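# Lift headset by headband, hold cable with other arm

## Task

Using the right arm, keep the headset (its body, not the cable) motionless, gripped by the headband alone. Its lowest point must be roughly a hand's length or more above the tabletop, and no part of it may extend beyond the table's edge. The right gripper is commanded fully shut with the headband squeezed between its fingers. Those fingers contact nothing but the headband. Apart from the cable, nothing may contact the headset, except that the left arm is allowed to. The left gripper holds the cable firmly between its fingers, not at the fingertips or finger edges, at a point below where the cable exits the ear cup. Along the stretch from the ear cup to the left grip, the cable stays well off the table and touches only itself, the headset and the arms. If the left arm were removed, no part of the headset may drop more than a little. The cable's loose end must not dangle lower than the tabletop. If that end at any moment falls well below the table top or reaches well past its edge, whether held or not, the task fails. Everything must be true when you declare completion. Apart from the requested hold, anything kept in place only by the robot at the end does not count.

## Robot and tools

ROBOT AND FRAME
Two six-joint arms, left_arm and right_arm, each with a parallel two-finger gripper. All poses use one scene frame: origin on the tabletop midway between the arms, +x pointing out over the table, +z up, and left_arm on the +y side (base near y=+0.313, right_arm base near y=-0.346). The names left and right refer to the arms, not to sides of a camera image. A gripper's fingers point along its own +z axis and close along its own y axis. end_effector_position is the point between the finger pads, about 1 cm short of the fingertips. Joint limits (rad): waist -2.618 to 3.054, shoulder and elbow 0 to 3.142, wrist pitch and wrist yaw -1.571 to 1.571, wrist roll -2.094 to 2.094.

THE 16-NUMBER ROW
Every motion command is a single row of 16 numbers covering both arms: first left_arm as x, y, z, qw, qx, qy, qz, opening, then right_arm in the same order. x, y, z are an absolute target position in metres in the scene frame. The quaternion is an absolute target orientation, w first. Together they form a pose, not an offset. Opening is a scale from -1 (closed) to +1 (fully open, 0.094 m). Always fill both halves. For an arm that should stay put, repeat its exact pose from the last result before it stopped and the opening it should keep. Reuse your own target quaternion rather than the drifted reported one. A call is refused, and nothing is sent, if a target lies more than 0.6 m from that arm's last reported position along any axis of its gripper.

TOOLS
execute_actions: argument "actions" is a list holding zero or one item; optional "pictures" (boolean) turns camera images on or off, and they are on by default. An empty list just returns the state. An item with "rows" (1 to 15 rows) and "steps" (up to 15, default 15) applies each row for one control step of 1/30 s, and the last row fills any leftover steps. An item with only "steps" (up to 300) is a wait measured from the previous result, so your reply time is included.
move: "target" is one row as above; "speed" is top path speed in m/s, from 0.002 to 0.5, default 0.25, and turning is capped at twice that value in rad/s. Each gripper follows a straight line to its pose. Both paths finish together, taking 0.5 to 10 s, and are cut off at 10 s. The opening is applied at the start. Paths ignore obstacles and the other arm, grippers lag and can overshoot the speed near full reach, and faster or deeper contact pushes harder.
wait: "seconds" from 0 to 10; nothing new is commanded.
zoom_image: "camera" (cam_head_left, cam_head_right, cam_high, cam_low, cam_left_wrist, cam_right_wrist) and "region" [x0, y0, x1, y1] in image pixels from the top-left corner, at most 504 by 504, of that camera's latest image.
read_manual: "section" (only "licences"); returns licence text and moves nothing.
finished_scene: "scene" is the integer number of the current scene.

CONTROL BEHAVIOUR
Each step the commanded pose is clipped to within 70 mm and 16 degrees of the measured pose, then joints follow by damped inverse kinematics, favouring position over orientation. After an action ends, the arm continues only to its last clipped pose, so a distant target may take several actions. Read the result and send the rest. Arms often settle a centimetre or more off target, usually low. Printed positions can be inaccurate, especially at long reach.

RESULTS
The state line gives each gripper's position and quaternion. grip_measured is the measured finger opening on the command scale; the final Joint positions value is the opening in metres. Readings may be off by about 1 mm. "Hand target" shows the pose the controller is currently driving toward. "pose unreachable" means a clearance check altered or blocked that arm's command, and HELD marks steps not sent. The move: line reports the ending (done, off_target, moving, held, fault), limits such as paced (target clipped) or held (some steps blocked, after which the arm may jump quickly), and each gripper's distance from its pose. Joint torques include offsets and friction. FAULT lines mean an arm stopped.

GRIPPING
To hold something, command an opening below grip_measured: about 0.03 lower grips firmly, and a smaller gap grips more lightly. Pad force tops out around 50 to 62 N, less on thin parts under about 2 mm. For the headband, the right gripper must be commanded to -1.

CAMERAS
Six 504x504 images in the order listed above, with pinhole or fisheye calibration (K, distortion, T_world_to_cam) supplied. Wrist cameras move with their hands.

AVOID
Arms striking or pressing on each other, slamming into things, hard pushes, drops and slips. Do not knock anything off the table or let the cable end hang below the tabletop or stray past the edge. Occasional external tugs and pushes occur, so keep grips firm. Long holds heat motors: MOTOR HOT warns at 75 °C, at 90 °C the arm is stopped for 10 s, and at 100 °C the arm goes limp and falls.

Each tool is called after "Request:" by a JSON object that holds its "op" and its "data".

## Session

Request:
{"op": "execute_actions", "data": {"actions": []}}

Scene clock: 0.00 s of 4000.00 s.
left_arm: end_effector_position=(+0.4090, +0.3531, +0.3834) grip_measured=+1.000 end_effector_quat_wxyz=(+0.659, +0.159, +0.697, +0.233) | right_arm: end_effector_position=(+0.3058, -0.2041, +0.2691) grip_measured=-0.831 end_effector_quat_wxyz=(+0.306, -0.043, +0.949, +0.056)
Joint positions: left_arm=[ 0.221  1.147  1.025  0.099 -0.036  0.563  0.094] | right_arm=[ 0.657  1.298  1.456 -1.123  0.193  0.406  0.008]
Joint velocities: left_arm=[ 0.002 -0.007  0.032  0.007  0.022 -0.037  0.   ] | right_arm=[ 0.012  0.007  0.007 -0.022  0.022 -0.037 -0.   ]
Joint torques (N m, as the arm reports them, + toward a larger angle): no reading
Motor temperatures (°C, as the motors report them): left_arm=[21 22 22 22 20 19] | right_arm=[20 20 19 22 20 22]
Hand target (left_arm): +0.407, +0.353, +0.392; +0.665, +0.156, +0.691, +0.234
Hand target (right_arm): +0.311, -0.202, +0.280; +0.327, -0.036, +0.942, +0.067

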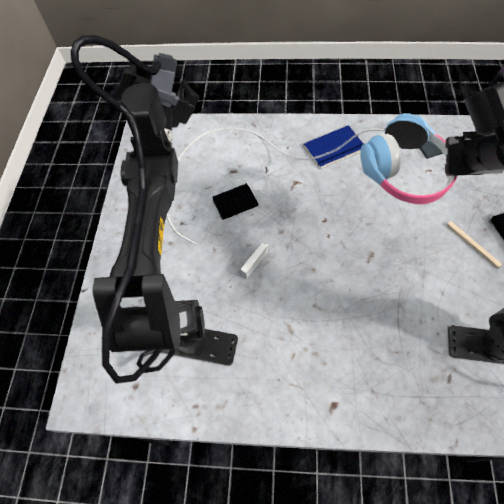

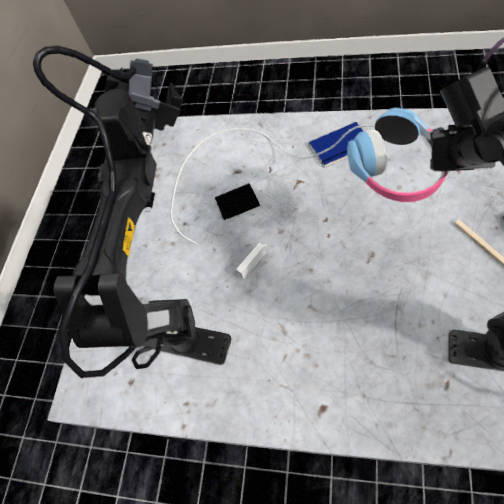

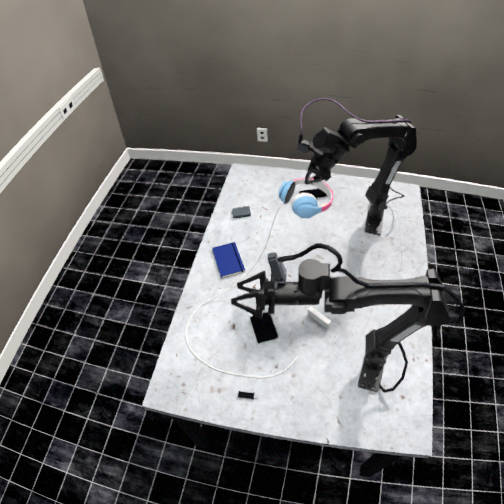

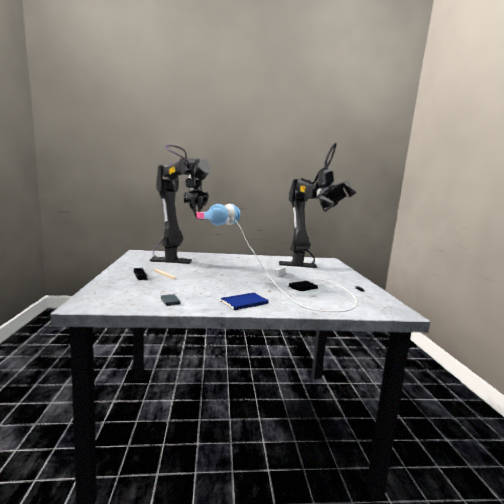

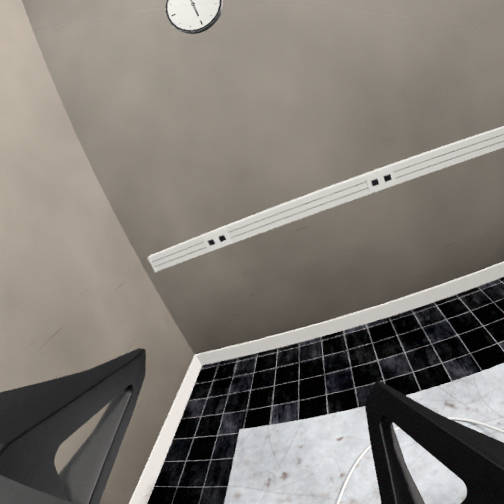

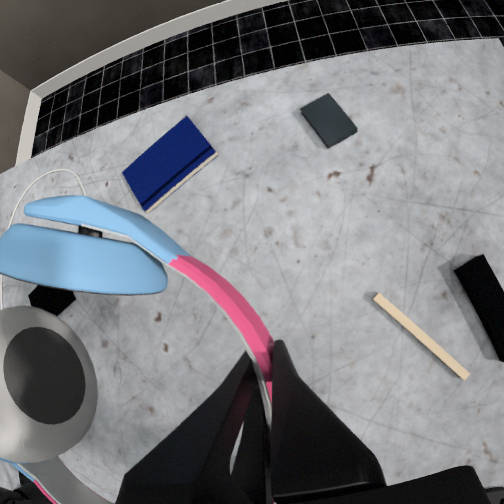

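Request:
{"op": "zoom_image", "data": {"camera": "cam_low", "region": [130, 130, 380, 320]}}

Request:
{"op": "zoom_image", "data": {"camera": "cam_head_right", "region": [300, 70, 504, 230]}}

Request:
{"op": "zoom_image", "data": {"camera": "cam_high", "region": [200, 110, 420, 290]}}

Region (130, 130, 380, 320) of cam_low's 504x504 image, scaled by 2.016, with more detail than that image has; it fills the top 383 rows of this view, and the rest is white.

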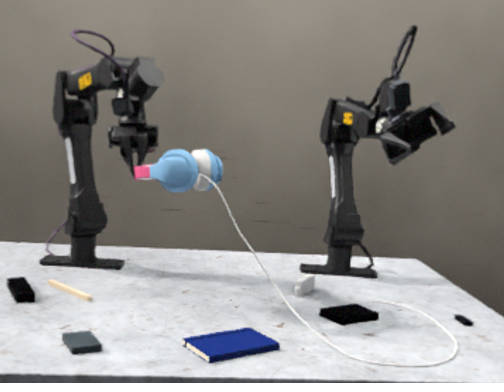

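Region (300, 70, 504, 230) of cam_head_right's 504x504 image, scaled by 2.471, with more detail than that image has; it fills the top 395 rows of this view, and the rest is white.

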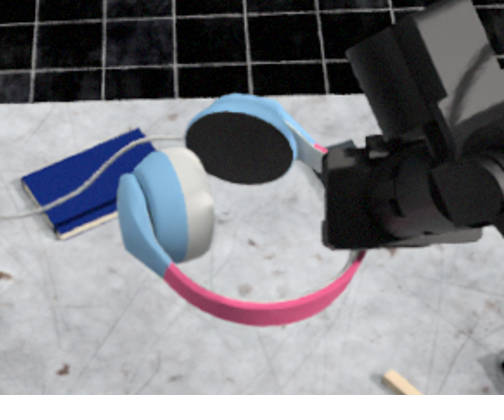

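Region (200, 110, 420, 290) of cam_high's 504x504 image, scaled by 2.291, with more detail than that image has; it fills the top 412 rows of this view, and the rest is white.

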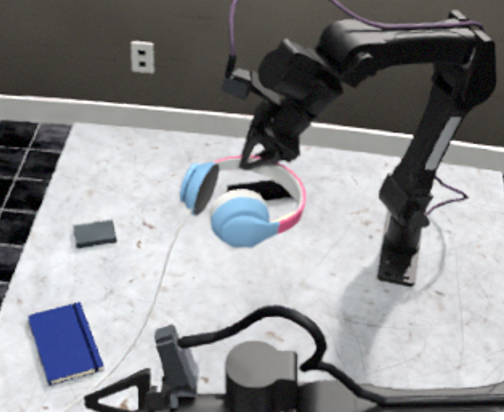

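Request:
{"op": "zoom_image", "data": {"camera": "cam_head_left", "region": [150, 90, 450, 260]}}

Request:
{"op": "zoom_image", "data": {"camera": "cam_head_right", "region": [150, 90, 450, 260]}}

Region (150, 90, 450, 260) of cam_head_left's 504x504 image, scaled by 1.680, with more detail than that image has; it fills the top 286 rows of this view, and the rest is white.

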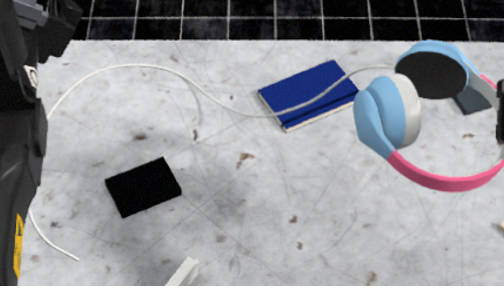

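Region (150, 90, 450, 260) of cam_head_right's 504x504 image, scaled by 1.680, with more detail than that image has; it fills the top 286 rows of this view, and the rest is white.

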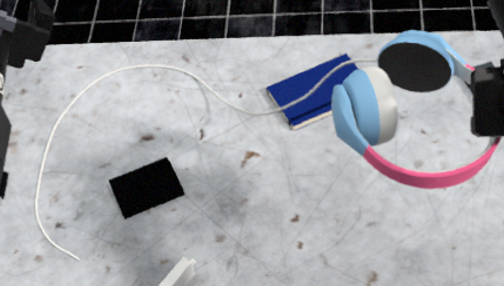

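Request:
{"op": "move", "data": {"target": [0.46,0.14,0.27,0.2236,0.671,0.671,-0.2236,1,0.311,-0.215,0.34,0.327,-0.036,0.942,0.067,-1], "speed": 0.15}}

Scene clock: 16.03 s of 4000.00 s.
left_arm: end_effector_position=(+0.4580, +0.1460, +0.2668) grip_measured=+1.000 end_effector_quat_wxyz=(+0.313, +0.623, +0.695, -0.177) | right_arm: end_effector_position=(+0.3040, -0.2178, +0.3218) grip_measured=-0.831 end_effector_quat_wxyz=(+0.300, -0.046, +0.952, +0.047)
Joint positions: left_arm=[ 0.011  2.264  2.625 -1.554  0.647  1.204  0.094] | right_arm=[ 0.614  1.387  1.771 -1.361  0.178  0.364  0.008]
Joint velocities: left_arm=[-0.002  0.007  0.032 -0.007  0.007 -0.007  0.   ] | right_arm=[ 0.007 -0.012  0.007  0.051  0.022 -0.066  0.   ]
Joint torques (N m, as the arm reports them, + toward a larger angle): left_arm=[ -0.34 -11.34   7.64   0.84   0.63   0.12] | right_arm=[-0.78 -4.58  9.91  1.93  0.    0.07]
Motor temperatures (°C, as the motors report them): left_arm=[21 23 25 24 20 19] | right_arm=[20 21 22 24 20 22]
Hand target (left_arm): +0.455, +0.140, +0.272; +0.320, +0.628, +0.685, -0.184
Hand target (right_arm): +0.311, -0.215, +0.340; +0.328, -0.036, +0.942, +0.067
Off the commanded pose (left_arm): 0.007 m, 13 deg.
Off the commanded pose (right_arm): 0.020 m, 4 deg.
joint sent to its limit (left arm) — the command would take joint 4 (wrist pitch) past its lower limit, so that joint was sent only as far as its limit.
After step 90, 7.10 s passed at rest.
move: off_target (left_arm, right_arm)
camera_calibration (this result's frames):
cam_left_wrist: T_world_to_cam=[[-0.955978, -0.290783, -0.039377, 0.494341], [-0.248904, 0.874631, -0.416014, 0.148157], [0.15541, -0.387899, -0.908505, 0.3299], [0, 0, 0, 1]] pos_world=[0.458186, 0.142132, 0.380817]
cam_right_wrist: T_world_to_cam=[[-0.10371, -0.962713, -0.249858, -0.0874956], [-0.980755, 0.140767, -0.135293, 0.419259], [0.16542, 0.231018, -0.958784, 0.424538], [0, 0, 0, 1]] pos_world=[0.33189, -0.241327, 0.441901]

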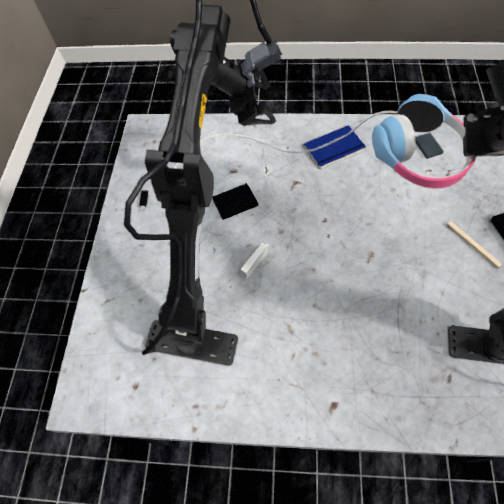

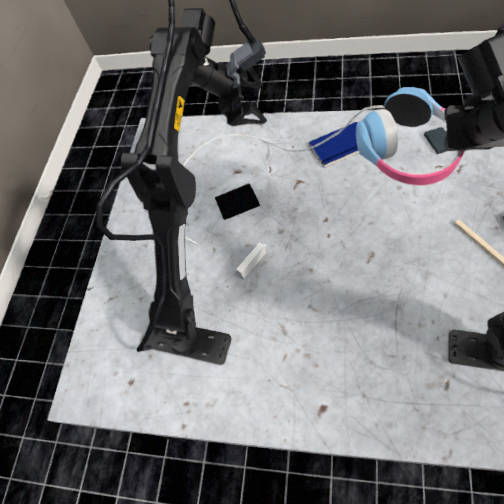

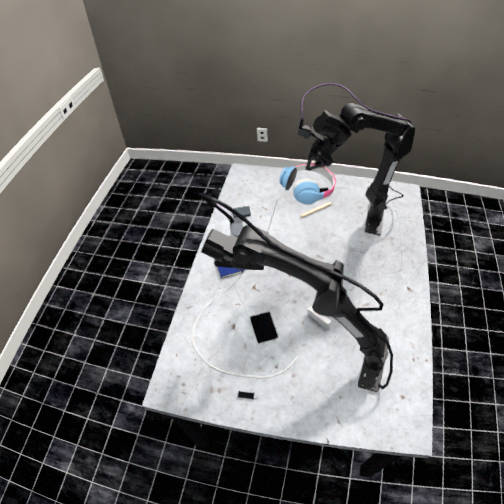

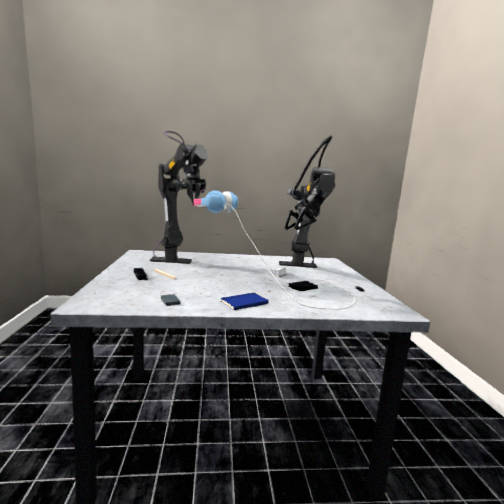

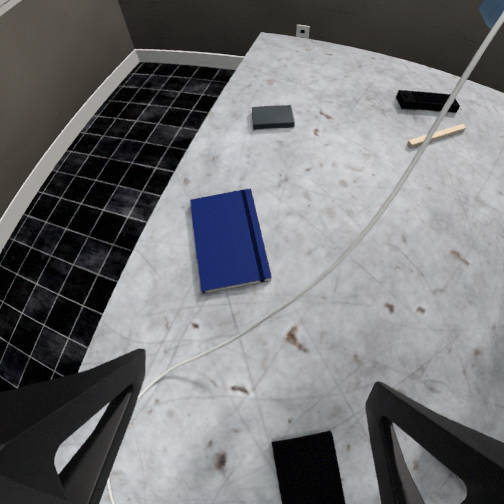

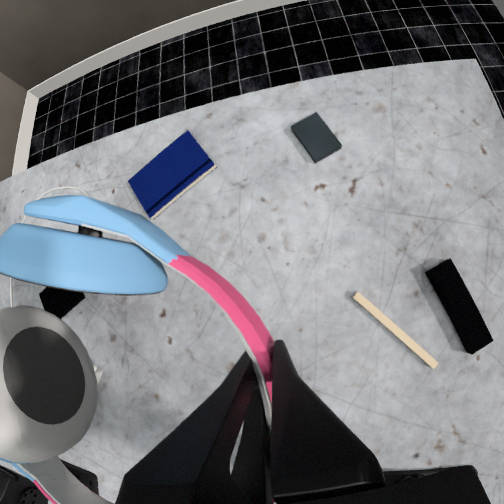

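Request:
{"op": "zoom_image", "data": {"camera": "cam_low", "region": [180, 170, 340, 320]}}

Request:
{"op": "zoom_image", "data": {"camera": "cam_head_left", "region": [230, 80, 450, 200]}}

Region (180, 170, 340, 320) of cam_low's 504x504 image, scaled by 3.150, with more detail than that image has; it fills the top 472 rows of this view, and the rest is white.

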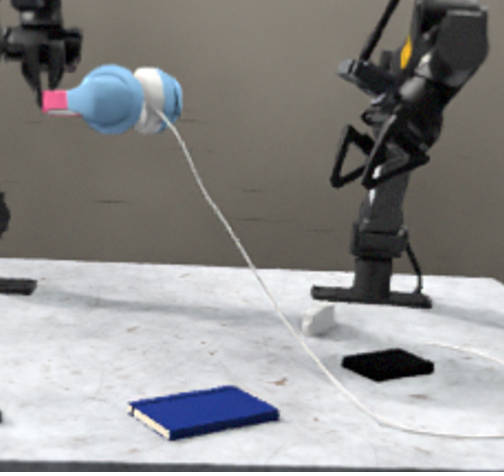

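Region (230, 80, 450, 200) of cam_head_left's 504x504 image, scaled by 2.291, with more detail than that image has; it fills the top 275 rows of this view, and the rest is white.

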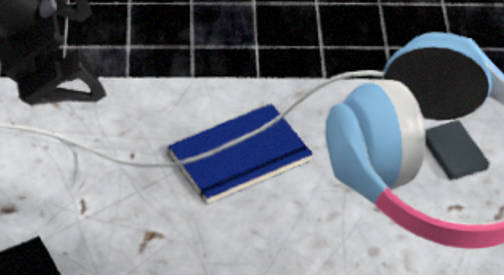

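Request:
{"op": "move", "data": {"target": [0.39,0.115,0.23,0.383,0.640,0.664,-0.046,1,0.311,-0.215,0.34,0.327,-0.036,0.942,0.067,-1], "speed": 0.2}}

Scene clock: 22.37 s of 4000.00 s.
left_arm: end_effector_position=(+0.3917, +0.1173, +0.2176) grip_measured=+1.000 end_effector_quat_wxyz=(+0.369, +0.645, +0.667, -0.052) | right_arm: end_effector_position=(+0.2998, -0.2202, +0.3184) grip_measured=-0.831 end_effector_quat_wxyz=(+0.289, -0.050, +0.955, +0.041)
Joint positions: left_arm=[-0.165  1.628  1.465 -0.74   0.403  1.09   0.094] | right_arm=[ 0.614  1.388  1.771 -1.386  0.178  0.358  0.008]
Joint velocities: left_arm=[-0.002 -0.012  0.002 -0.007 -0.037 -0.007  0.   ] | right_arm=[-0.002 -0.002  0.012 -0.022 -0.022 -0.066  0.001]
Joint torques (N m, as the arm reports them, + toward a larger angle): left_arm=[ -0.35 -10.28   6.41   1.46   0.15  -0.11] | right_arm=[-0.76 -4.86  9.73  2.08  0.01  0.12]
Motor temperatures (°C, as the motors report them): left_arm=[21 24 25 24 20 19] | right_arm=[20 21 23 25 20 22]
Hand target (left_arm): +0.388, +0.116, +0.228; +0.382, +0.642, +0.663, -0.047
Hand target (right_arm): +0.310, -0.216, +0.340; +0.327, -0.037, +0.942, +0.066
Off the commanded pose (left_arm): 0.013 m, 2 deg.
Off the commanded pose (right_arm): 0.025 m, 6 deg.
After step 90, 1.80 s passed at rest.
move: off_target (left_arm, right_arm)
camera_calibration (this result's frames):
cam_left_wrist: T_world_to_cam=[[-0.899735, -0.301603, -0.315456, 0.46004], [-0.17421, 0.910909, -0.374027, 0.0936986], [0.400159, -0.28157, -0.872119, 0.168086], [0, 0, 0, 1]] pos_world=[0.362977, 0.100726, 0.326759]
cam_right_wrist: T_world_to_cam=[[-0.104534, -0.96684, -0.233007, -0.0970908], [-0.984004, 0.134534, -0.11678, 0.408746], [0.144255, 0.217072, -0.965438, 0.427849], [0, 0, 0, 1]] pos_world=[0.330339, -0.241736, 0.438172]

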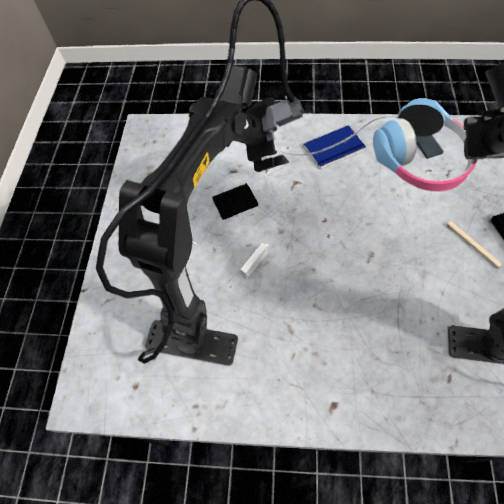

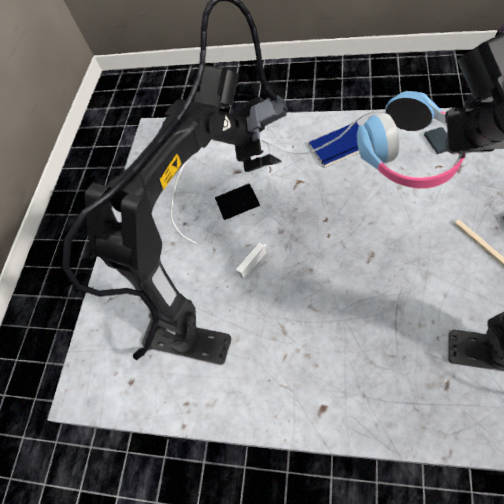

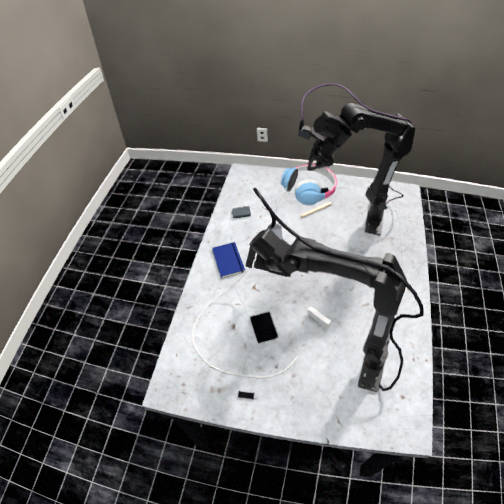

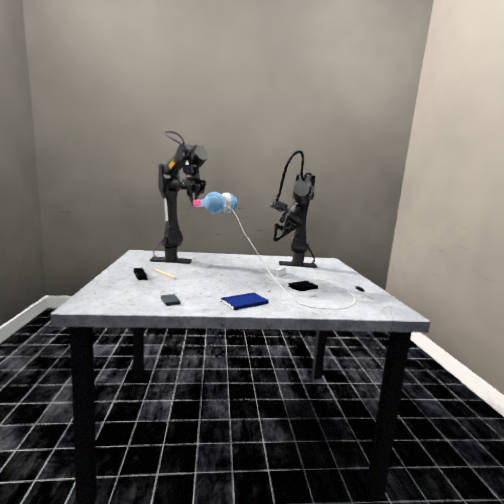

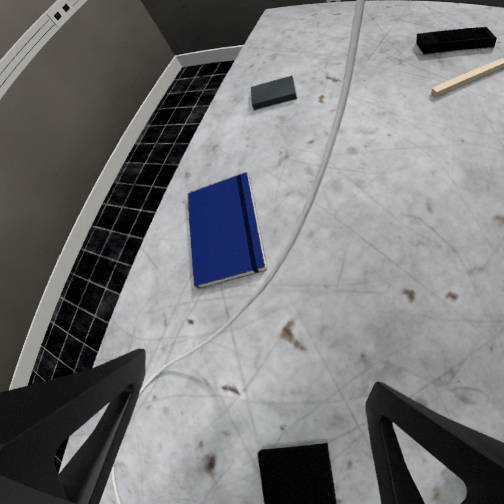

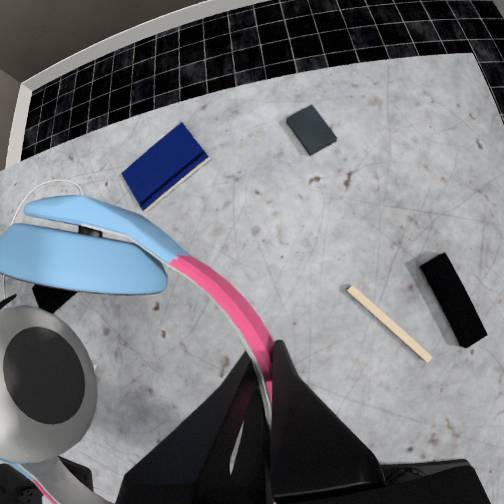

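Request:
{"op": "move", "data": {"target": [0.435,0.036,0.128,0.383,0.640,0.664,-0.046,1,0.311,-0.215,0.34,0.327,-0.036,0.942,0.067,-1], "speed": 0.15}}

Scene clock: 26.00 s of 4000.00 s.
left_arm: end_effector_position=(+0.4322, +0.0385, +0.1257) grip_measured=+1.000 end_effector_quat_wxyz=(+0.377, +0.644, +0.664, -0.046) | right_arm: end_effector_position=(+0.2970, -0.2218, +0.3163) grip_measured=-0.831 end_effector_quat_wxyz=(+0.283, -0.053, +0.957, +0.037)
Joint positions: left_arm=[-0.326  1.893  1.395 -0.339  0.295  0.961  0.094] | right_arm=[ 0.614  1.388  1.771 -1.401  0.178  0.354  0.008]
Joint velocities: left_arm=[ 0.007 -0.017 -0.002  0.066 -0.007 -0.022  0.   ] | right_arm=[ 0.002  0.002  0.007  0.007  0.037 -0.095  0.   ]
Joint torques (N m, as the arm reports them, + toward a larger angle): left_arm=[ -0.25 -10.12   6.92   1.59   0.1   -0.1 ] | right_arm=[-0.76 -4.93  9.73  2.21  0.01  0.15]
Motor temperatures (°C, as the motors report them): left_arm=[21 25 25 24 20 19] | right_arm=[20 21 23 26 20 22]
Hand target (left_arm): +0.433, +0.036, +0.128; +0.382, +0.641, +0.664, -0.046
Hand target (right_arm): +0.310, -0.216, +0.340; +0.327, -0.037, +0.942, +0.066
Off the commanded pose (left_arm): 0.004 m, 1 deg.
Off the commanded pose (right_arm): 0.028 m, 7 deg.
move: off_target (right_arm)
camera_calibration (this result's frames):
cam_left_wrist: T_world_to_cam=[[-0.892632, -0.304227, -0.332647, 0.442823], [-0.167656, 0.909043, -0.381487, 0.136308], [0.41845, -0.284757, -0.862446, 0.0405148], [0, 0, 0, 1]] pos_world=[0.401178, 0.0223456, 0.234246]
cam_right_wrist: T_world_to_cam=[[-0.103826, -0.969556, -0.221767, -0.103784], [-0.985965, 0.129643, -0.105191, 0.401768], [0.130739, 0.207733, -0.969409, 0.429836], [0, 0, 0, 1]] pos_world=[0.329157, -0.242002, 0.435933]

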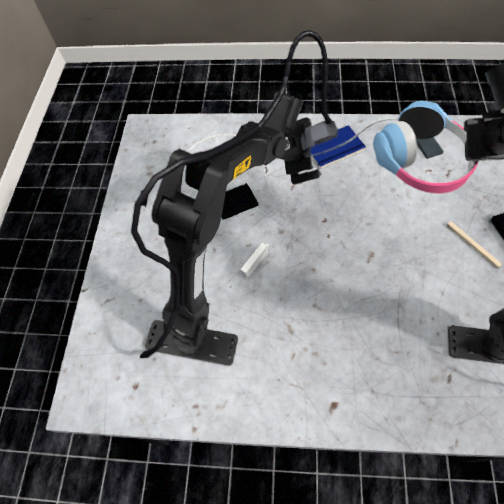

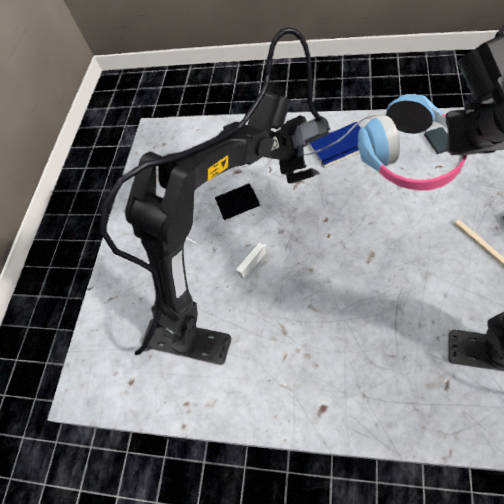

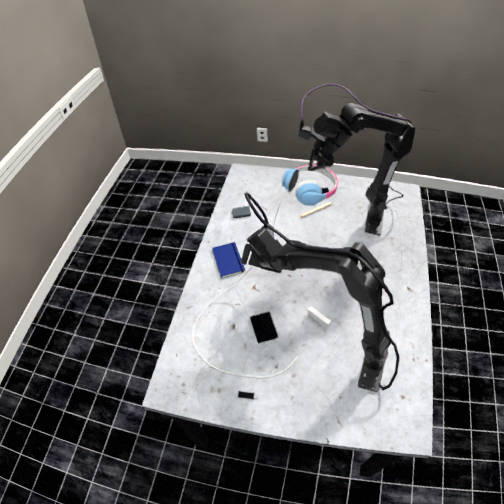

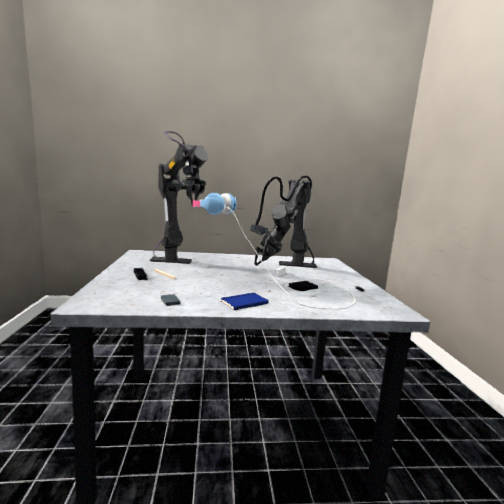

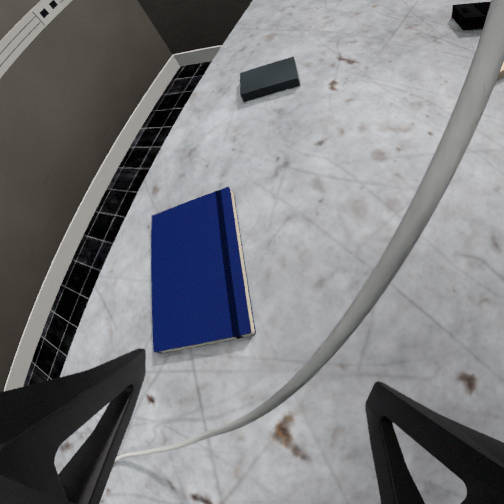

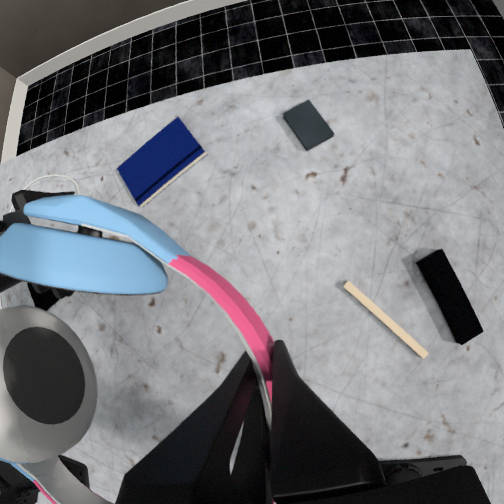

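Request:
{"op": "zoom_image", "data": {"camera": "cam_low", "region": [220, 190, 320, 300]}}

Request:
{"op": "zoom_image", "data": {"camera": "cam_head_right", "region": [250, 90, 400, 200]}}

Region (220, 190, 320, 300) of cam_low's 504x504 image, scaled by 4.582, with more detail than that image has; it fills the left 458 columns of this view, and the rest is white.

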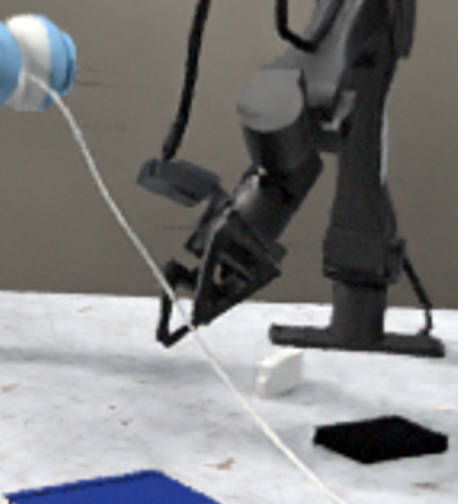

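Region (250, 90, 400, 200) of cam_head_right's 504x504 image, scaled by 3.360, with more detail than that image has; it fills the top 370 rows of this view, and the rest is white.

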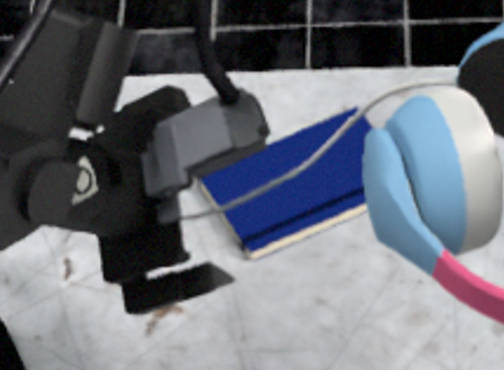

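Request:
{"op": "move", "data": {"target": [0.450,0.020,0.120,0.383,0.640,0.664,-0.046,0.3,0.311,-0.215,0.34,0.327,-0.036,0.942,0.067,-1], "speed": 0.1}}

Request:
{"op": "zoom_image", "data": {"camera": "cam_low", "region": [220, 190, 320, 300]}}

Scene clock: 28.87 s of 4000.00 s.
left_arm: end_effector_position=(+0.4436, +0.0267, +0.1125) grip_measured=+0.302 end_effector_quat_wxyz=(+0.372, +0.644, +0.667, -0.048) | right_arm: end_effector_position=(+0.2969, -0.2219, +0.3162) grip_measured=-0.831 end_effector_quat_wxyz=(+0.282, -0.055, +0.957, +0.036)
Joint positions: left_arm=[-0.34   1.969  1.454 -0.331  0.284  0.947  0.061] | right_arm=[ 0.614  1.388  1.771 -1.402  0.178  0.351  0.008]
Joint velocities: left_arm=[-0.002  0.007 -0.032  0.007 -0.007  0.066  0.001] | right_arm=[ 0.007 -0.007 -0.002 -0.037 -0.037  0.007  0.   ]
Joint torques (N m, as the arm reports them, + toward a larger angle): left_arm=[ -0.48 -10.41   9.17   1.56   0.05  -0.1 ] | right_arm=[-0.76 -4.93  9.7   2.21  0.01  0.18]
Motor temperatures (°C, as the motors report them): left_arm=[21 25 25 24 20 19] | right_arm=[20 21 23 26 20 22]
Hand target (left_arm): +0.449, +0.020, +0.120; +0.383, +0.640, +0.664, -0.046
Hand target (right_arm): +0.310, -0.216, +0.340; +0.327, -0.037, +0.942, +0.066
Off the commanded pose (left_arm): 0.012 m, 1 deg.
Off the commanded pose (right_arm): 0.029 m, 7 deg.
move: off_target (left_arm, right_arm)
camera_calibration (this result's frames):
cam_left_wrist: T_world_to_cam=[[-0.895609, -0.305065, -0.32376, 0.445428], [-0.174775, 0.910592, -0.374535, 0.146268], [0.409071, -0.278852, -0.868851, 0.0256728], [0, 0, 0, 1]] pos_world=[0.413991, 0.00985302, 0.2213]
cam_right_wrist: T_world_to_cam=[[-0.101425, -0.970263, -0.219777, -0.105395], [-0.986331, 0.12691, -0.105097, 0.401103], [0.129863, 0.206113, -0.969873, 0.429822], [0, 0, 0, 1]] pos_world=[0.329112, -0.241757, 0.435864]

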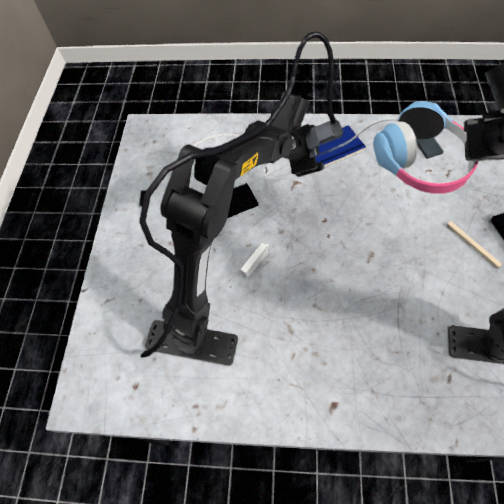

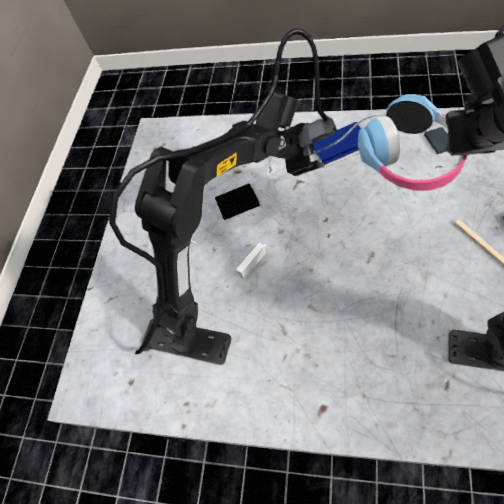

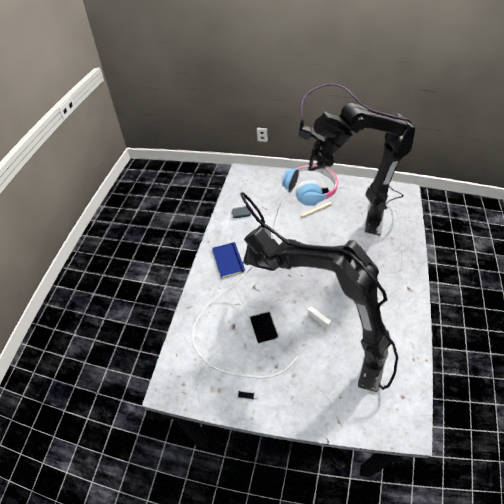

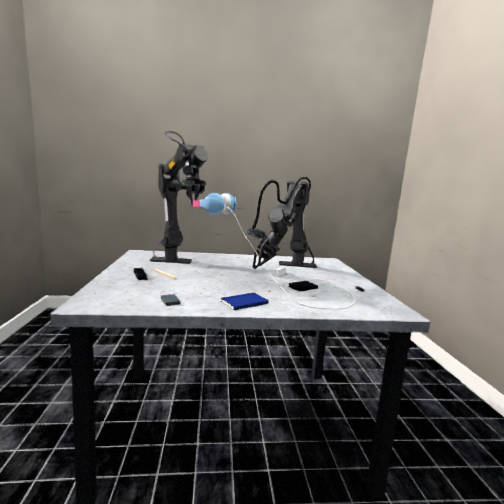

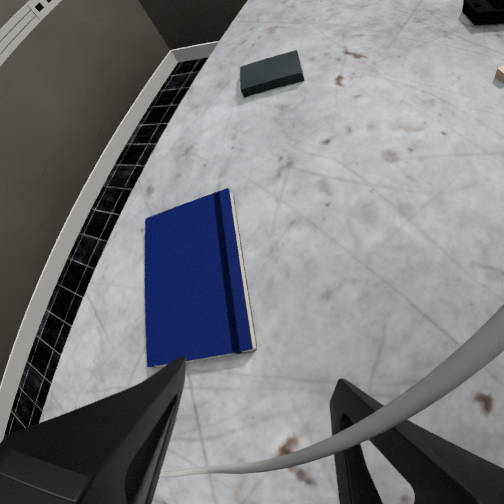

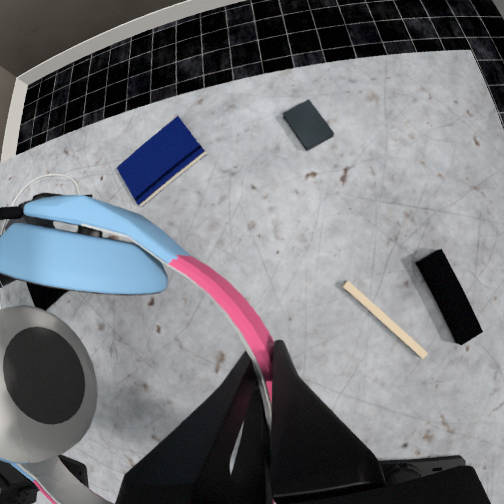

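Region (220, 190, 320, 300) of cam_low's 504x504 image, scaled by 4.582, with more detail than that image has; it fills the left 458 columns of this view, and the rest is white.

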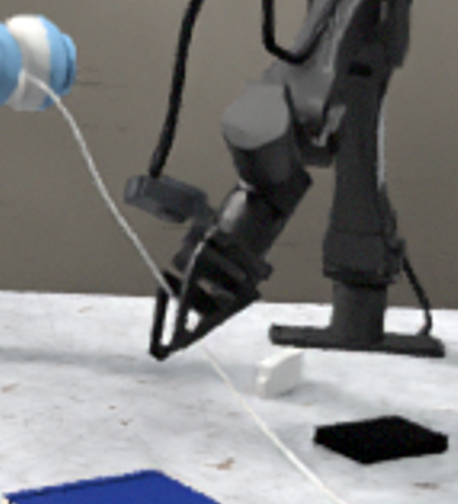

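Request:
{"op": "move", "data": {"target": [0.444,0.025,0.129,0.383,0.640,0.664,-0.046,-0.4,0.311,-0.215,0.34,0.327,-0.036,0.942,0.067,-1], "speed": 0.1}}

Request:
{"op": "zoom_image", "data": {"camera": "cam_low", "region": [230, 220, 300, 290]}}

Scene clock: 31.27 s of 4000.00 s.
left_arm: end_effector_position=(+0.4437, +0.0267, +0.1124) grip_measured=-0.398 end_effector_quat_wxyz=(+0.372, +0.644, +0.667, -0.048) | right_arm: end_effector_position=(+0.2969, -0.2219, +0.3162) grip_measured=-0.831 end_effector_quat_wxyz=(+0.282, -0.055, +0.957, +0.036)
Joint positions: left_arm=[-0.34   1.969  1.454 -0.331  0.283  0.946  0.028] | right_arm=[ 0.614  1.388  1.771 -1.402  0.178  0.35   0.008]
Joint velocities: left_arm=[-0.007  0.007  0.007 -0.022 -0.022  0.051  0.001] | right_arm=[-0.007 -0.007  0.007 -0.022 -0.051  0.037 -0.   ]
Joint torques (N m, as the arm reports them, + toward a larger angle): left_arm=[ -0.33 -12.93   8.16   1.33   0.14  -0.02] | right_arm=[-0.77 -4.91  9.69  2.21  0.01  0.18]
Motor temperatures (°C, as the motors report them): left_arm=[21 25 25 24 20 19] | right_arm=[20 21 23 26 20 22]
Hand target (left_arm): +0.444, +0.025, +0.129; +0.383, +0.640, +0.664, -0.046
Hand target (right_arm): +0.310, -0.216, +0.340; +0.327, -0.037, +0.942, +0.066
Off the commanded pose (left_arm): 0.017 m, 1 deg.
Off the commanded pose (right_arm): 0.029 m, 7 deg.
move: off_target (left_arm, right_arm)
camera_calibration (this result's frames):
cam_left_wrist: T_world_to_cam=[[-0.895455, -0.305808, -0.323484, 0.445397], [-0.17561, 0.910422, -0.374557, 0.1466], [0.409049, -0.278592, -0.868945, 0.025671], [0, 0, 0, 1]] pos_world=[0.414076, 0.00988982, 0.221295]
cam_right_wrist: T_world_to_cam=[[-0.100469, -0.970495, -0.219193, -0.105915], [-0.98644, 0.1259, -0.105287, 0.400971], [0.129777, 0.205642, -0.969984, 0.429778], [0, 0, 0, 1]] pos_world=[0.329118, -0.241653, 0.43588]

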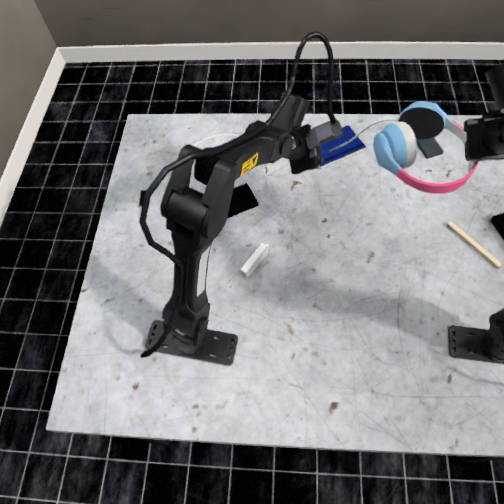

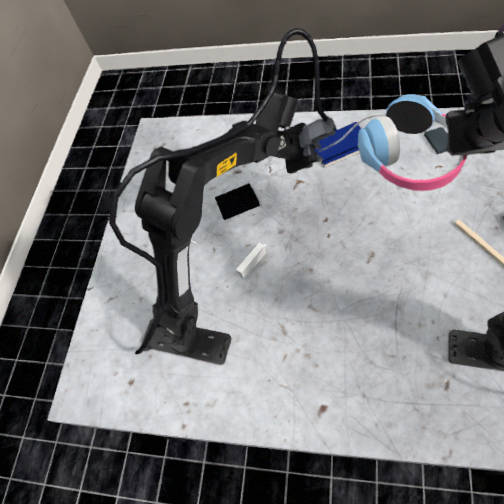

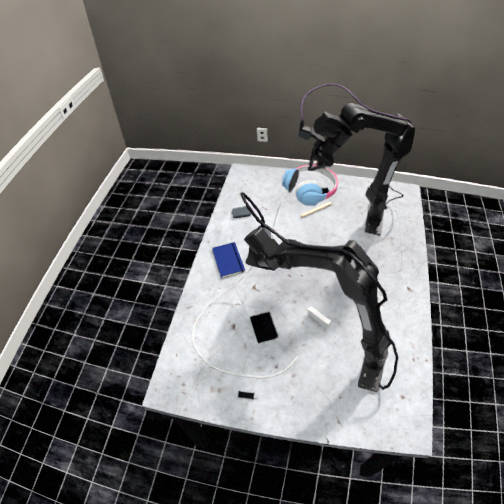

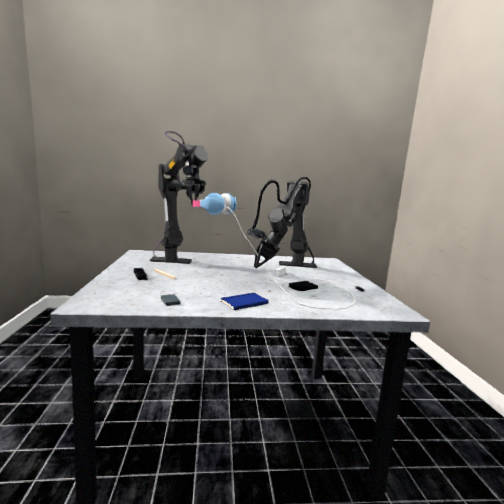

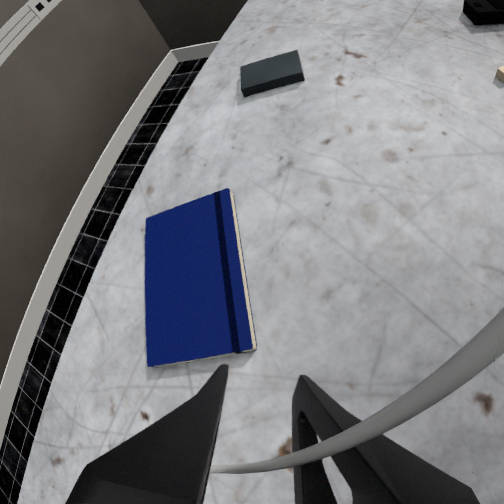

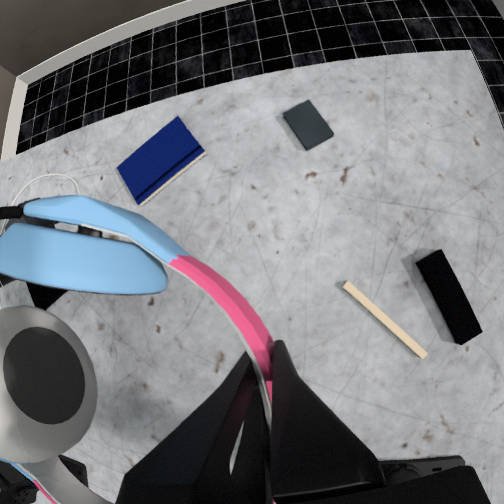

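Region (230, 220, 300, 290) of cam_low's 504x504 image, scaled by 7.200, with more detail than that image has.

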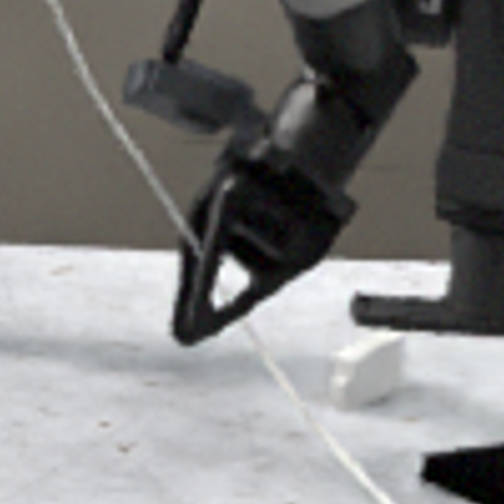

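Request:
{"op": "move", "data": {"target": [0.436,0.036,0.140,0.383,0.640,0.664,-0.046,-0.4,0.311,-0.215,0.34,0.327,-0.036,0.942,0.067,-1], "speed": 0.1}}

Request:
{"op": "zoom_image", "data": {"camera": "cam_low", "region": [230, 220, 300, 290]}}

Scene clock: 32.87 s of 4000.00 s.
left_arm: end_effector_position=(+0.4393, +0.0290, +0.1330) grip_measured=-0.398 end_effector_quat_wxyz=(+0.382, +0.642, +0.663, -0.045) | right_arm: end_effector_position=(+0.2969, -0.2218, +0.3163) grip_measured=-0.831 end_effector_quat_wxyz=(+0.282, -0.055, +0.957, +0.036)
Joint positions: left_arm=[-0.34   1.92   1.454 -0.358  0.283  0.946  0.028] | right_arm=[ 0.614  1.388  1.771 -1.402  0.178  0.35   0.008]
Joint velocities: left_arm=[-0.027  0.002 -0.007  0.081  0.007  0.007 -0.   ] | right_arm=[-0.027  0.002  0.007 -0.007  0.066 -0.051 -0.   ]
Joint torques (N m, as the arm reports them, + toward a larger angle): left_arm=[  0.64 -12.66   6.03   1.39   0.22   0.01] | right_arm=[-0.77 -4.91  9.69  2.22  0.01  0.17]
Motor temperatures (°C, as the motors report them): left_arm=[21 26 25 24 20 19] | right_arm=[20 21 24 26 20 22]
Hand target (left_arm): +0.436, +0.036, +0.140; +0.383, +0.640, +0.664, -0.046
Hand target (right_arm): +0.310, -0.216, +0.340; +0.327, -0.037, +0.942, +0.066
Off the commanded pose (left_arm): 0.010 m, 0 deg.
Off the commanded pose (right_arm): 0.028 m, 7 deg.
move: off_target (right_arm)
camera_calibration (this result's frames):
cam_left_wrist: T_world_to_cam=[[-0.888739, -0.30931, -0.338335, 0.447937], [-0.167875, 0.906389, -0.387657, 0.149906], [0.426569, -0.287727, -0.857468, 0.0370646], [0, 0, 0, 1]] pos_world=[0.407454, 0.0133431, 0.241446]
cam_right_wrist: T_world_to_cam=[[-0.100715, -0.970377, -0.219603, -0.10563], [-0.986369, 0.126256, -0.105527, 0.401174], [0.130128, 0.205982, -0.969865, 0.429742], [0, 0, 0, 1]] pos_world=[0.329146, -0.241671, 0.43593]

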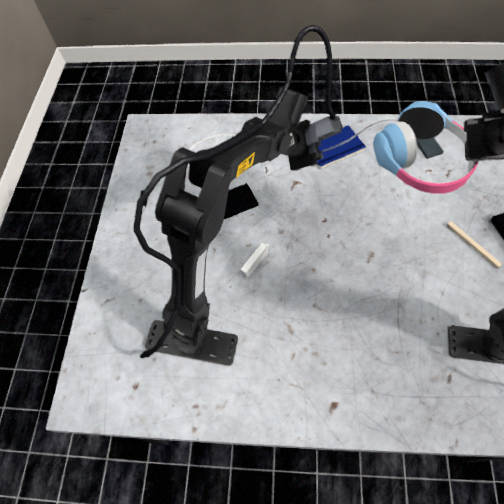

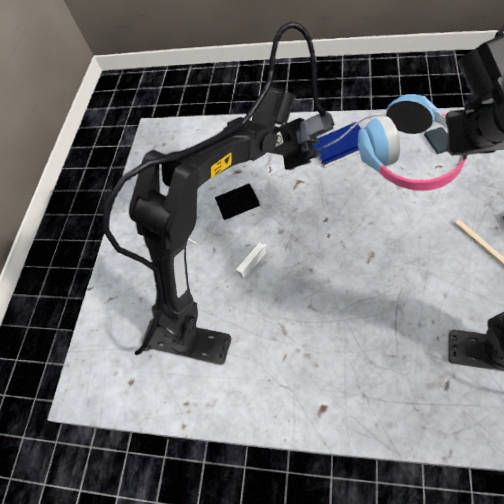

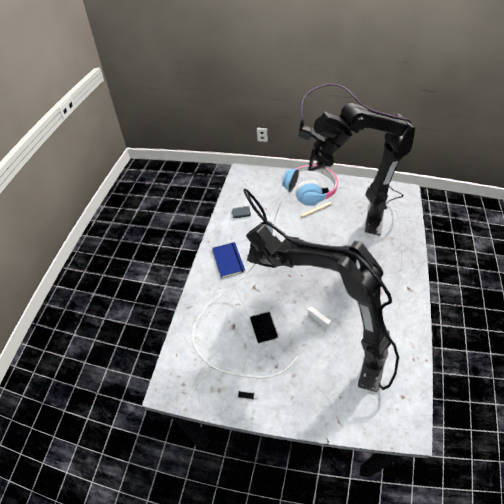

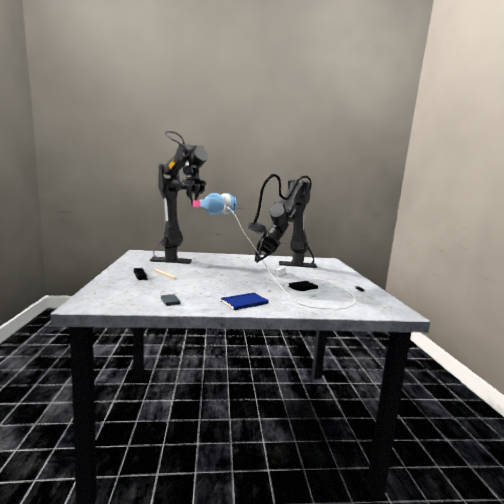

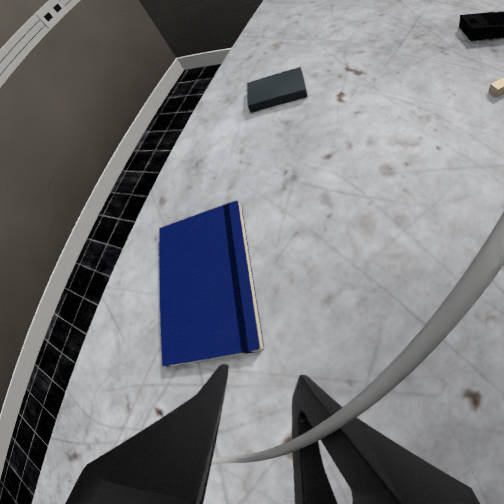

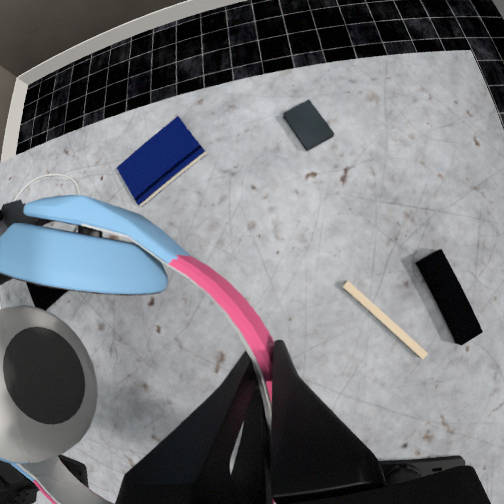

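Region (230, 220, 300, 290) of cam_low's 504x504 image, scaled by 7.200, with more detail than that image has.

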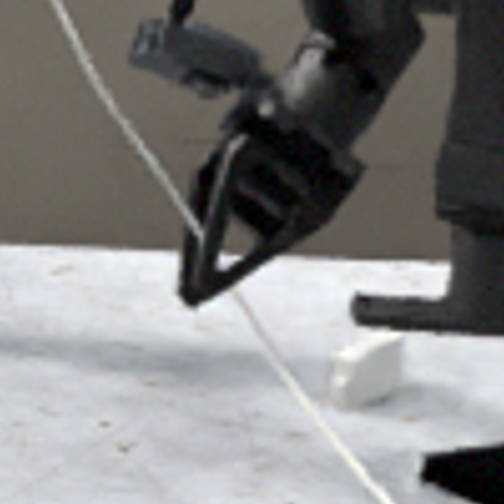

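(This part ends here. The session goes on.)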